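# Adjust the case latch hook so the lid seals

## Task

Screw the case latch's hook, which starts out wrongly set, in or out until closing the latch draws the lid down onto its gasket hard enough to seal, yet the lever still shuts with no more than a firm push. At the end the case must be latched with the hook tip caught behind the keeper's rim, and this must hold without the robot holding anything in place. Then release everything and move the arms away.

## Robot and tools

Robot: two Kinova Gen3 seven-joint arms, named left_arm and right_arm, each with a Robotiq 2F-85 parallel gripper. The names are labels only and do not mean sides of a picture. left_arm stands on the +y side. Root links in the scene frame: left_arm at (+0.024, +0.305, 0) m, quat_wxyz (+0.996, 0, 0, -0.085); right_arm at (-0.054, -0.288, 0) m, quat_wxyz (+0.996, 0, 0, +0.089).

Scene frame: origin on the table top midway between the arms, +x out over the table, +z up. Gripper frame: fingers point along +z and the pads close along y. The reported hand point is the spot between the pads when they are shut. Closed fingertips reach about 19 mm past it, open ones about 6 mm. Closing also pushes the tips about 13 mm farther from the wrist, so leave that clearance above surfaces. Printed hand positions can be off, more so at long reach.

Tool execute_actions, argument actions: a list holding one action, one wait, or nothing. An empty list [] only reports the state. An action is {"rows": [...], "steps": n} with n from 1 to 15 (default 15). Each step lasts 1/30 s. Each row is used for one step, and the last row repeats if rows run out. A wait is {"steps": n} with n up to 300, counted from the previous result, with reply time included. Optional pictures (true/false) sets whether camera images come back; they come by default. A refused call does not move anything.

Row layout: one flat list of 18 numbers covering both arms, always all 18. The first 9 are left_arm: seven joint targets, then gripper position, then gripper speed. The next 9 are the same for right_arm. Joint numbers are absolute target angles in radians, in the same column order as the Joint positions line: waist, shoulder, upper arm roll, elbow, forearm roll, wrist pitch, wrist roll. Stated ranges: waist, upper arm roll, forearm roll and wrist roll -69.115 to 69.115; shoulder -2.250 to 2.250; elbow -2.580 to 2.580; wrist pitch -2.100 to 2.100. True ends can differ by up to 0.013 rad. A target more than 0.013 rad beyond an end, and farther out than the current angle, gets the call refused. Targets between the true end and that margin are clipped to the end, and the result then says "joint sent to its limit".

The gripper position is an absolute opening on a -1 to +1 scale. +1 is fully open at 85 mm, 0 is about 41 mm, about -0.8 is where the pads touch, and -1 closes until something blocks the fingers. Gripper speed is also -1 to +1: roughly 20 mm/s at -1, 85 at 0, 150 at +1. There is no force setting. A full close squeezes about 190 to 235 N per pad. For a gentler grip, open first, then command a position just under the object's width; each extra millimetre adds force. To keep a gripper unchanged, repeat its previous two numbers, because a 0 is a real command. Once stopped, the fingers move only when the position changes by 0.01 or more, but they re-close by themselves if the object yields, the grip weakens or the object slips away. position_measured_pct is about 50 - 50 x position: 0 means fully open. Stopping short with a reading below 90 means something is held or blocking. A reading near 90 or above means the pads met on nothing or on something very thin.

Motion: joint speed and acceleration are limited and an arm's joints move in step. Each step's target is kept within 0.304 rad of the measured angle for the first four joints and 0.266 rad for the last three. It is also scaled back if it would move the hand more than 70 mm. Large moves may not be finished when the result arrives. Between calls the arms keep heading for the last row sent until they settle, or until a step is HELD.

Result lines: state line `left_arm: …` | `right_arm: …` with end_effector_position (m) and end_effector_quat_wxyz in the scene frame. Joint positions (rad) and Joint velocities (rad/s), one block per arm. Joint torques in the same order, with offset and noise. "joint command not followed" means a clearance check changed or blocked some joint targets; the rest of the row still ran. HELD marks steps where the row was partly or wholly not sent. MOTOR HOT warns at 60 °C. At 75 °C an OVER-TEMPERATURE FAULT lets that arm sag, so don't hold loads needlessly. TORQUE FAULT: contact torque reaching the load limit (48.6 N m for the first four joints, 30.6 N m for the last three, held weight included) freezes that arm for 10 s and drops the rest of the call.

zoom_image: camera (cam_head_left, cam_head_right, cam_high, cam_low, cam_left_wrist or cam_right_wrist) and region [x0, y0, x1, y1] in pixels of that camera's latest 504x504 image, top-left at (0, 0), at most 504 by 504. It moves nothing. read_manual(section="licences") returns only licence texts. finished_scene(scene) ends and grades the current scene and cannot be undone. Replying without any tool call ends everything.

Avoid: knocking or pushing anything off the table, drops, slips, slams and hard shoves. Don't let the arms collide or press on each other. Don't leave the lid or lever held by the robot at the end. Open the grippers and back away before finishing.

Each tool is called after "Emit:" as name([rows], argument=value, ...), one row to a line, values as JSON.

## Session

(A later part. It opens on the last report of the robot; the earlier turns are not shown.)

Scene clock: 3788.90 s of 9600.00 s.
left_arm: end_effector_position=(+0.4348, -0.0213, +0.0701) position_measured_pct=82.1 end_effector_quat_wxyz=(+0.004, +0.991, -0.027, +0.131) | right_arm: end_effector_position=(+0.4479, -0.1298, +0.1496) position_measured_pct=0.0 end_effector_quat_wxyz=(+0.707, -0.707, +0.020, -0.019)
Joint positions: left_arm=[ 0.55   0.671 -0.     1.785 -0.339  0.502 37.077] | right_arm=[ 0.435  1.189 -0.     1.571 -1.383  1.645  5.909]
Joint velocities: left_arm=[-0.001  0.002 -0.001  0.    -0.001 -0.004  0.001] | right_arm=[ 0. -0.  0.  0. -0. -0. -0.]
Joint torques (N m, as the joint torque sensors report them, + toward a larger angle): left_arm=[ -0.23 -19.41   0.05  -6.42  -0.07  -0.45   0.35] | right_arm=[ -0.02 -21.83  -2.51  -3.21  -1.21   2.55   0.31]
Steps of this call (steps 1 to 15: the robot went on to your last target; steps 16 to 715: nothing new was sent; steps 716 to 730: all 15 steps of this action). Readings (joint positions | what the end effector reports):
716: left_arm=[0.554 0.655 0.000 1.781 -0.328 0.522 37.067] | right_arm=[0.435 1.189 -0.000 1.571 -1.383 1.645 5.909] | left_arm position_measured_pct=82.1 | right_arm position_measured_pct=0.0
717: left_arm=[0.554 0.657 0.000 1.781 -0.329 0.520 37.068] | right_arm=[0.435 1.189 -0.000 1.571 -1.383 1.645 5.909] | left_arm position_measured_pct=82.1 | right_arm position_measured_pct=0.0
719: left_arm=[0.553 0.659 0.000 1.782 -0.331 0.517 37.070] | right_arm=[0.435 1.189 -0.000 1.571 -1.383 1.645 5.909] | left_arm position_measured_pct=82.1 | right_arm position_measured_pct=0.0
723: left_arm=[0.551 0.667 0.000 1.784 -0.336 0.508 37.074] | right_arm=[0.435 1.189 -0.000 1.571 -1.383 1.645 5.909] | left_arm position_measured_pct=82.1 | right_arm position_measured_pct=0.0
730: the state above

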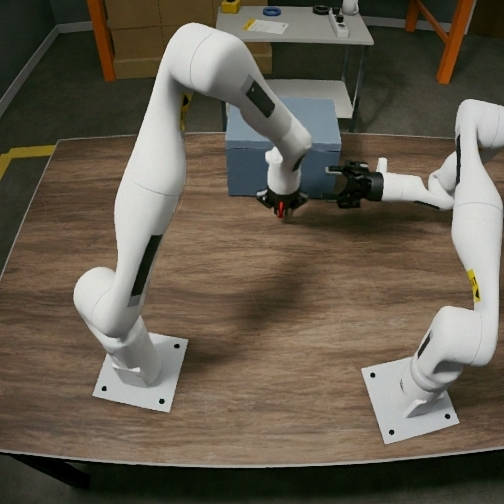

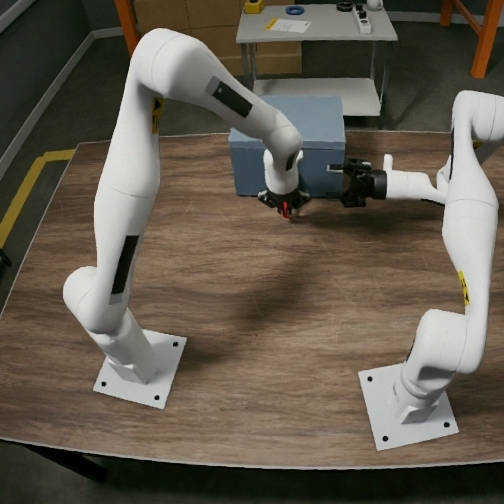

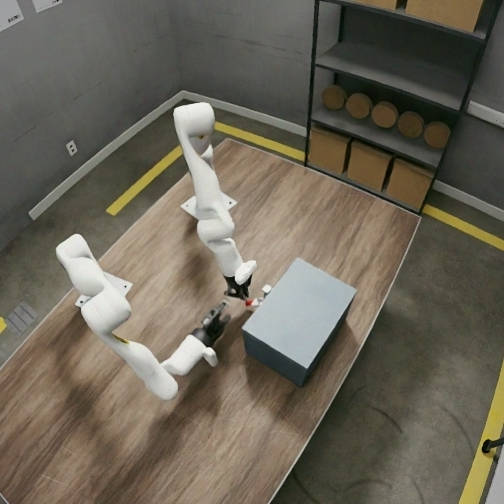

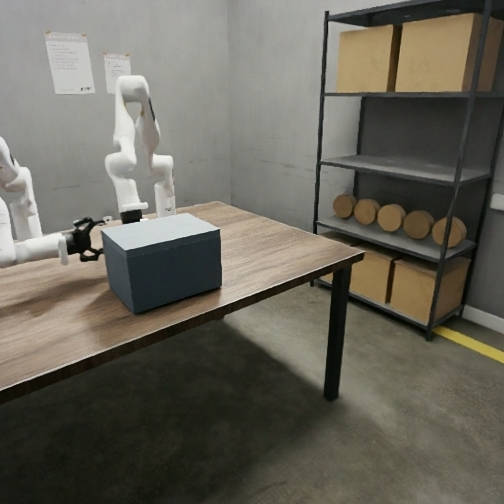

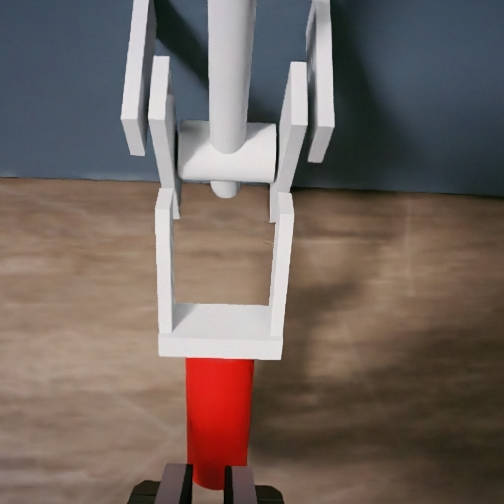

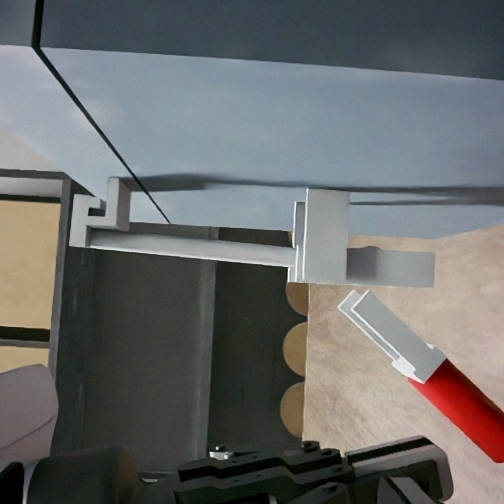

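Emit:
execute_actions([
  {"rows":[[0.5583,0.6213,0,1.7756,-0.3088,0.5599,37.0485,-0.64,0,0.4348,1.1893,0,1.5708,-1.3834,1.6454,5.9086,1,0.5],[0.5583,0.6213,0,1.7756,-0.3088,0.5599,37.0485,-0.64,0,0.4348,1.1893,0,1.5708,-1.3834,1.6454,5.9086,1,0.5],[0.5583,0.6213,0,1.7756,-0.3088,0.5599,37.0485,-0.64,0,0.4348,1.1893,0,1.5708,-1.3834,1.6454,5.9086,1,0.5],[0.5583,0.6213,0,1.7756,-0.3088,0.5599,37.0485,-0.64,0,0.4348,1.1893,0,1.5708,-1.3834,1.6454,5.9086,1,0.5],[0.5583,0.6213,0,1.7756,-0.3088,0.5599,37.0485,-0.64,0,0.4348,1.1893,0,1.5708,-1.3834,1.6454,5.9086,1,0.5],[0.5583,0.6213,0,1.7756,-0.3088,0.5599,37.0485,-0.64,0,0.4348,1.1893,0,1.5708,-1.3834,1.6454,5.9086,1,0.5],[0.5707,0.537,0,1.764,-0.2728,0.6544,37.0159,-0.64,0,0.65,1.2,0,1.25,-1.292,1.786,5.643,1,0.5]],"steps":15},
], pictures=false)

Emit:
execute_actions([
  {"rows":[[0.5528,0.3843,0,1.4741,-0.182,1.087,36.866,-0.64,0,0.65,1.2,0,1.25,-1.292,1.786,5.643,1,0.5]],"steps":15},
], pictures=false)

Emit:
execute_actions([
  {"rows":[[0.1,0.3,0,1.55,0,1.2,36.9,-0.64,0,0.65,1.2,0,1.25,-1.292,1.786,5.643,1,0.5]],"steps":15},
], pictures=false)

Emit:
execute_actions([
  {"steps":25},
])

Scene clock: 3807.93 s of 9600.00 s.
left_arm: end_effector_position=(+0.4202, -0.0204, +0.1332) position_measured_pct=82.1 end_effector_quat_wxyz=(+0.003, +0.991, -0.027, +0.130) | right_arm: end_effector_position=(+0.4813, -0.1991, +0.1710) position_measured_pct=0.0 end_effector_quat_wxyz=(+0.709, -0.704, +0.029, -0.037)
Joint positions: left_arm=[ 0.57   0.543  0.     1.764 -0.274  0.651 37.017] | right_arm=[ 0.546  1.196 -0.     1.41  -1.337  1.716  5.775]
Joint velocities: left_arm=[ 0.008 -0.045 -0.001 -0.001  0.02   0.057 -0.017] | right_arm=[ 0.495  0.021 -0.002 -0.766  0.217  0.333 -0.63 ]
Joint torques (N m, as the joint torque sensors report them, + toward a larger angle): left_arm=[ -0.57 -16.55  -0.06  -7.34  -0.19  -0.85  -0.15] | right_arm=[ -0.23 -22.63  -2.13  -4.33  -1.74   2.71   0.52]
Steps of this call (steps 1 to 15: the robot went on to your last target; steps 16 to 556: nothing new was sent; steps 557 to 571: all 15 steps of this action). Readings (joint positions | what the end effector reports):
557: left_arm=[0.550 0.670 -0.000 1.785 -0.339 0.502 37.077] | right_arm=[0.435 1.189 -0.000 1.571 -1.383 1.645 5.909] | left_arm position_measured_pct=82.1 | right_arm position_measured_pct=0.0
558: left_arm=[0.551 0.664 -0.000 1.785 -0.336 0.508 37.074] | right_arm=[0.435 1.189 -0.000 1.571 -1.383 1.645 5.909] | left_arm position_measured_pct=82.1 | right_arm position_measured_pct=0.0
560: left_arm=[0.555 0.641 -0.000 1.780 -0.323 0.533 37.062] | right_arm=[0.435 1.189 -0.000 1.571 -1.383 1.645 5.909] | left_arm position_measured_pct=82.1 | right_arm position_measured_pct=0.0
564: left_arm=[0.559 0.615 -0.000 1.775 -0.307 0.566 37.047] | right_arm=[0.440 1.190 -0.001 1.564 -1.381 1.648 5.904] | left_arm position_measured_pct=82.1 | right_arm position_measured_pct=0.0
571: the state above

Scene clock: 3808.43 s of 9600.00 s.
left_arm: end_effector_position=(+0.4366, -0.0248, +0.2732) position_measured_pct=82.1 end_effector_quat_wxyz=(+0.007, +0.990, -0.026, +0.135) | right_arm: end_effector_position=(+0.5005, -0.2698, +0.1929) position_measured_pct=0.0 end_effector_quat_wxyz=(+0.703, -0.709, +0.036, -0.050)
Joint positions: left_arm=[ 0.554  0.397 -0.     1.497 -0.189  1.037 36.878] | right_arm=[ 0.649  1.2    0.     1.25  -1.292  1.786  5.643]
Joint velocities: left_arm=[-0.017 -0.186 -0.    -0.357  0.113  0.78  -0.189] | right_arm=[ 0.008  0.002 -0.    -0.004  0.001  0.001 -0.002]
Joint torques (N m, as the joint torque sensors report them, + toward a larger angle): left_arm=[  0.15 -14.34   0.36  -7.31  -0.09  -0.58   0.6 ] | right_arm=[ -0.39 -23.82  -2.32  -4.98  -1.96   2.21   0.18]
Steps of this call (steps 1 to 15: all 15 steps of this action). Readings (joint positions | what the end effector reports):
1: left_arm=[0.570 0.541 0.000 1.763 -0.273 0.654 37.016] | right_arm=[0.562 1.196 -0.001 1.385 -1.330 1.727 5.754] | left_arm position_measured_pct=82.1 | right_arm position_measured_pct=0.0
2: left_arm=[0.569 0.536 0.000 1.758 -0.271 0.660 37.013] | right_arm=[0.578 1.197 -0.001 1.360 -1.323 1.738 5.733] | left_arm position_measured_pct=82.1 | right_arm position_measured_pct=0.0
4: left_arm=[0.567 0.520 0.000 1.732 -0.262 0.686 36.999] | right_arm=[0.608 1.198 -0.000 1.313 -1.310 1.759 5.694] | left_arm position_measured_pct=82.1 | right_arm position_measured_pct=0.0
8: left_arm=[0.562 0.471 0.000 1.639 -0.234 0.783 36.951] | right_arm=[0.643 1.199 0.001 1.259 -1.294 1.783 5.649] | left_arm position_measured_pct=82.1 | right_arm position_measured_pct=0.0
15: the state above

Scene clock: 3808.93 s of 9600.00 s.
left_arm: end_effector_position=(+0.4539, +0.1191, +0.2886) position_measured_pct=82.1 end_effector_quat_wxyz=(+0.017, +0.980, +0.188, +0.056) | right_arm: end_effector_position=(+0.5005, -0.2703, +0.1928) position_measured_pct=0.0 end_effector_quat_wxyz=(+0.703, -0.709, +0.036, -0.050)
Joint positions: left_arm=[ 0.207  0.316  0.     1.535 -0.034  1.177 36.895] | right_arm=[ 0.65   1.2    0.     1.25  -1.292  1.786  5.643]
Joint velocities: left_arm=[-0.797 -0.118 -0.018  0.11   0.249  0.175  0.04 ] | right_arm=[ 0.001 -0.001 -0.     0.     0.     0.    -0.   ]
Joint torques (N m, as the joint torque sensors report them, + toward a larger angle): left_arm=[  0.85 -14.72   1.01  -8.13   0.06  -0.42   0.12] | right_arm=[ -0.62 -23.98  -2.28  -5.21  -1.96   2.51   0.23]
Steps of this call (steps 1 to 15: all 15 steps of this action). Readings (joint positions | what the end effector reports):
1: left_arm=[0.552 0.391 0.000 1.487 -0.185 1.059 36.873] | right_arm=[0.649 1.200 0.000 1.250 -1.292 1.786 5.643] | left_arm position_measured_pct=82.1 | right_arm position_measured_pct=0.0
2: left_arm=[0.545 0.384 0.002 1.483 -0.179 1.075 36.872] | right_arm=[0.650 1.200 0.000 1.250 -1.292 1.786 5.643] | left_arm position_measured_pct=82.1 | right_arm position_measured_pct=0.0
4: left_arm=[0.515 0.370 0.003 1.484 -0.157 1.096 36.876] | right_arm=[0.650 1.200 0.000 1.250 -1.292 1.786 5.643] | left_arm position_measured_pct=82.1 | right_arm position_measured_pct=0.0
8: left_arm=[0.406 0.346 0.001 1.506 -0.101 1.132 36.884] | right_arm=[0.650 1.200 0.000 1.250 -1.292 1.786 5.643] | left_arm position_measured_pct=82.1 | right_arm position_measured_pct=0.0
15: the state above

Scene clock: 3809.77 s of 9600.00 s.
left_arm: end_effector_position=(+0.4563, +0.1602, +0.2901) position_measured_pct=82.1 end_effector_quat_wxyz=(+0.023, +0.968, +0.248, +0.040) | right_arm: end_effector_position=(+0.5005, -0.2703, +0.1928) position_measured_pct=0.0 end_effector_quat_wxyz=(+0.703, -0.709, +0.036, -0.050)
Joint positions: left_arm=[ 0.1   0.3  -0.    1.55 -0.    1.2  36.9 ] | right_arm=[ 0.65   1.2   -0.     1.25  -1.292  1.786  5.643]
Joint velocities: left_arm=[-0.     0.002  0.    -0.     0.     0.     0.   ] | right_arm=[ 0.     0.    -0.     0.    -0.001 -0.001 -0.   ]
Joint torques (N m, as the joint torque sensors report them, + toward a larger angle): left_arm=[ -0.48 -15.18   0.12  -8.59   0.36  -0.65  -0.14] | right_arm=[ -0.21 -24.17  -2.36  -5.25  -1.93   2.37   0.39]
Steps of this call (steps 1 to 25: the robot went on to your last target). Readings (joint positions | what the end effector reports):
1: left_arm=[0.182 0.312 -0.001 1.539 -0.026 1.183 36.896] | right_arm=[0.650 1.200 0.000 1.250 -1.292 1.786 5.643] | left_arm position_measured_pct=82.1 | right_arm position_measured_pct=0.0
2: left_arm=[0.160 0.309 -0.001 1.542 -0.019 1.188 36.897] | right_arm=[0.650 1.200 0.000 1.250 -1.292 1.786 5.643] | left_arm position_measured_pct=82.1 | right_arm position_measured_pct=0.0
4: left_arm=[0.128 0.304 -0.002 1.547 -0.008 1.195 36.899] | right_arm=[0.650 1.200 -0.000 1.250 -1.292 1.786 5.643] | left_arm position_measured_pct=82.1 | right_arm position_measured_pct=0.0
8: left_arm=[0.107 0.301 -0.001 1.550 -0.001 1.200 36.900] | right_arm=[0.650 1.200 -0.000 1.250 -1.292 1.786 5.643] | left_arm position_measured_pct=82.1 | right_arm position_measured_pct=0.0
25: the state above

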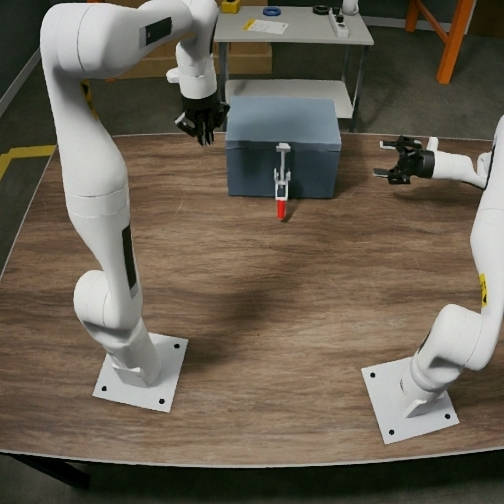

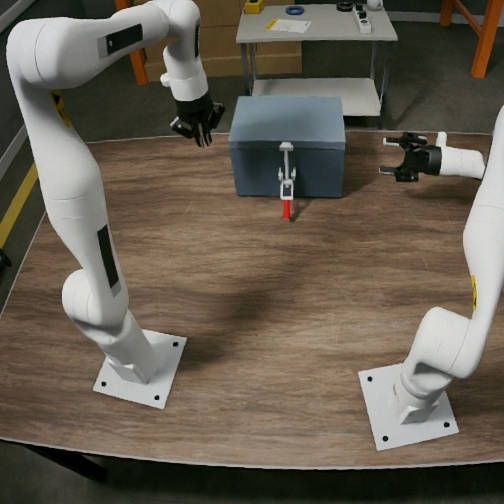

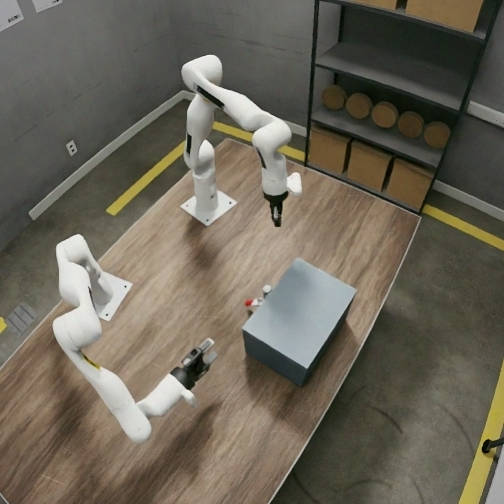

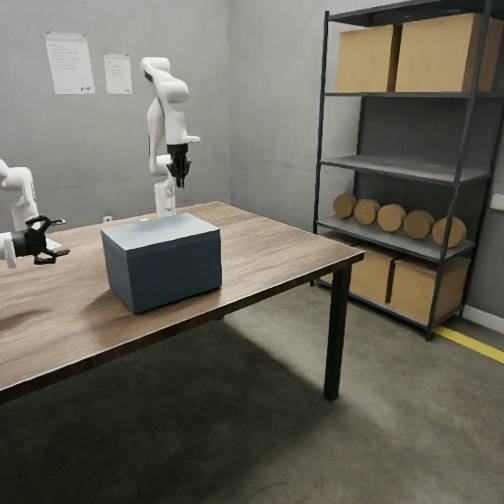

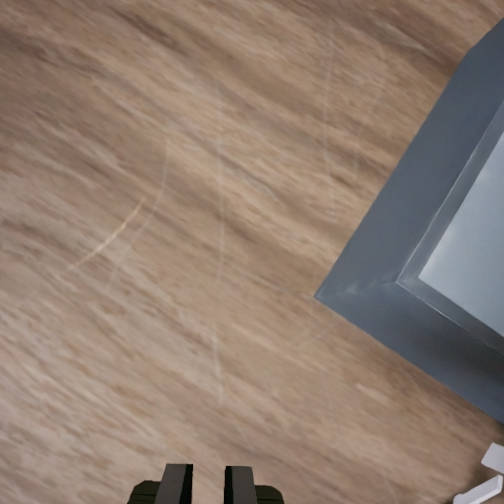

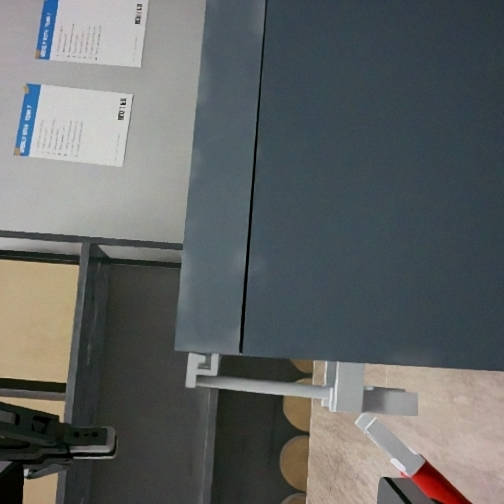

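Emit:
execute_actions([
  {"rows":[[-0.25,0.2,0,1.6,0,1.2,36.9,-0.64,0,0.75,1.2,0,1.25,-1.292,1.786,5.643,1,0.5]],"steps":15},
], pictures=false)

Emit:
execute_actions([
  {"steps":15},
])

Scene clock: 3817.03 s of 9600.00 s.
left_arm: end_effector_position=(+0.4610, +0.2993, +0.3148) position_measured_pct=82.1 end_effector_quat_wxyz=(+0.024, +0.916, +0.395, +0.064) | right_arm: end_effector_position=(+0.4996, -0.3251, +0.1928) position_measured_pct=0.0 end_effector_quat_wxyz=(+0.700, -0.706, +0.071, -0.084)
Joint positions: left_arm=[-0.211  0.211 -0.001  1.595 -0.001  1.2   36.9  ] | right_arm=[ 0.749  1.2    0.     1.25  -1.292  1.786  5.643]
Joint velocities: left_arm=[-0.457 -0.126 -0.016  0.068 -0.006  0.002 -0.   ] | right_arm=[ 0.012  0.001  0.     0.    -0.    -0.    -0.   ]
Joint torques (N m, as the joint torque sensors report them, + toward a larger angle): left_arm=[  1.33 -13.43   1.54  -8.96   0.55  -0.92   0.36] | right_arm=[ -0.94 -23.76  -2.19  -5.08  -1.89   2.17   0.3 ]
Steps of this call (steps 1 to 15: the robot went on to your last target; steps 16 to 203: nothing new was sent; steps 204 to 218: all 15 steps of this action). Readings (joint positions | what the end effector reports):
204: left_arm=[0.098 0.300 0.000 1.550 0.000 1.200 36.900] | right_arm=[0.651 1.200 -0.000 1.250 -1.292 1.786 5.643] | left_arm position_measured_pct=82.1 | right_arm position_measured_pct=0.0
205: left_arm=[0.091 0.297 0.002 1.551 0.001 1.200 36.900] | right_arm=[0.658 1.200 -0.002 1.250 -1.292 1.786 5.643] | left_arm position_measured_pct=82.1 | right_arm position_measured_pct=0.0
207: left_arm=[0.061 0.288 0.003 1.556 0.001 1.200 36.900] | right_arm=[0.687 1.200 -0.003 1.250 -1.292 1.786 5.643] | left_arm position_measured_pct=82.1 | right_arm position_measured_pct=0.0
211: left_arm=[-0.044 0.257 0.001 1.571 0.000 1.200 36.900] | right_arm=[0.740 1.200 0.002 1.250 -1.292 1.786 5.643] | left_arm position_measured_pct=82.1 | right_arm position_measured_pct=0.0
218: the state above

Scene clock: 3817.53 s of 9600.00 s.
left_arm: end_effector_position=(+0.4586, +0.3152, +0.3175) position_measured_pct=82.1 end_effector_quat_wxyz=(+0.024, +0.908, +0.412, +0.067) | right_arm: end_effector_position=(+0.4995, -0.3257, +0.1928) position_measured_pct=0.0 end_effector_quat_wxyz=(+0.700, -0.706, +0.071, -0.085)
Joint positions: left_arm=[-0.25  0.2  -0.    1.6  -0.    1.2  36.9 ] | right_arm=[ 0.75   1.2    0.     1.25  -1.292  1.786  5.643]
Joint velocities: left_arm=[-0.003 -0.001 -0.001 -0.     0.    -0.001 -0.001] | right_arm=[ 0.001  0.001  0.    -0.    -0.    -0.    -0.   ]
Joint torques (N m, as the joint torque sensors report them, + toward a larger angle): left_arm=[ -0.41 -13.49   0.13  -8.94   0.51  -0.64  -0.07] | right_arm=[ -0.04 -23.98  -2.03  -4.98  -2.13   2.47   0.32]
Steps of this call (steps 1 to 15: the robot went on to your last target). Readings (joint positions | what the end effector reports):
1: left_arm=[-0.224 0.207 -0.002 1.597 -0.001 1.200 36.900] | right_arm=[0.749 1.200 0.000 1.250 -1.292 1.786 5.643] | left_arm position_measured_pct=82.1 | right_arm position_measured_pct=0.0
2: left_arm=[-0.233 0.205 -0.002 1.598 -0.001 1.200 36.900] | right_arm=[0.749 1.200 0.000 1.250 -1.292 1.786 5.643] | left_arm position_measured_pct=82.1 | right_arm position_measured_pct=0.0
4: left_arm=[-0.241 0.202 -0.002 1.599 -0.001 1.200 36.900] | right_arm=[0.750 1.200 0.000 1.250 -1.292 1.786 5.643] | left_arm position_measured_pct=82.1 | right_arm position_measured_pct=0.0
8: left_arm=[-0.247 0.201 -0.000 1.600 -0.000 1.200 36.900] | right_arm=[0.750 1.200 0.000 1.250 -1.292 1.786 5.643] | left_arm position_measured_pct=82.1 | right_arm position_measured_pct=0.0
15: the state above

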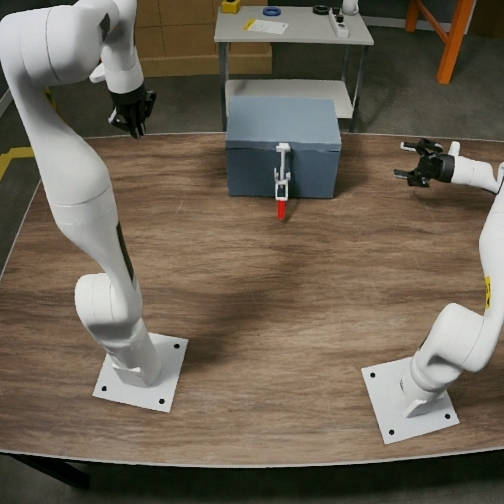

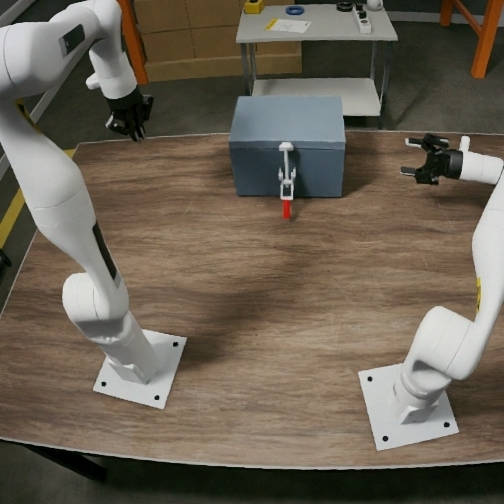

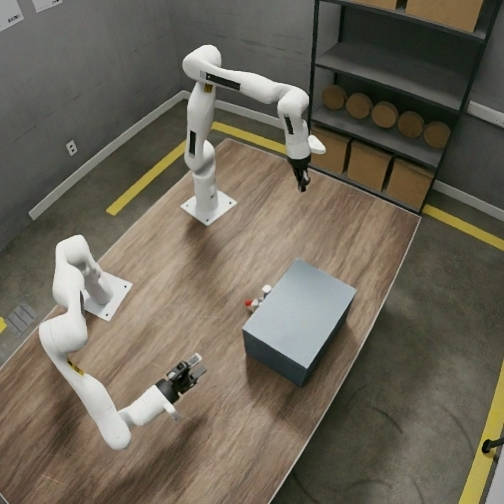

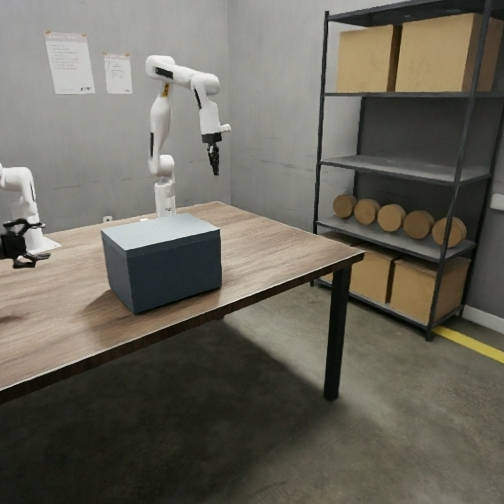

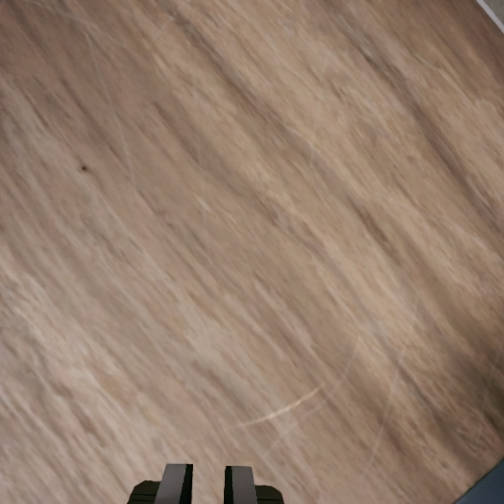

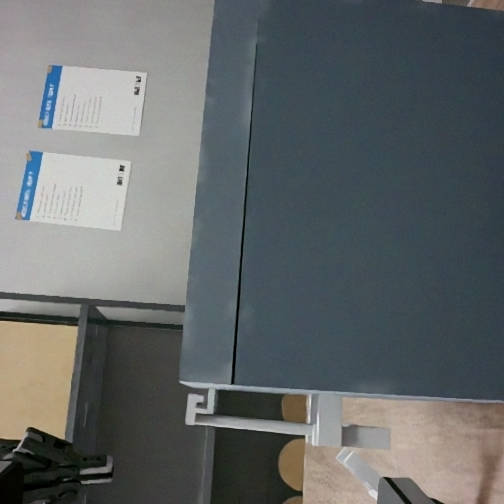

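The latch is closed over-centre with the hook tip behind the keeper's rim. The lid gap matches the one that sealed in scene 1, and both arms are clear.

Emit:
finished_scene(scene=2)

The scene is finished: the task was done.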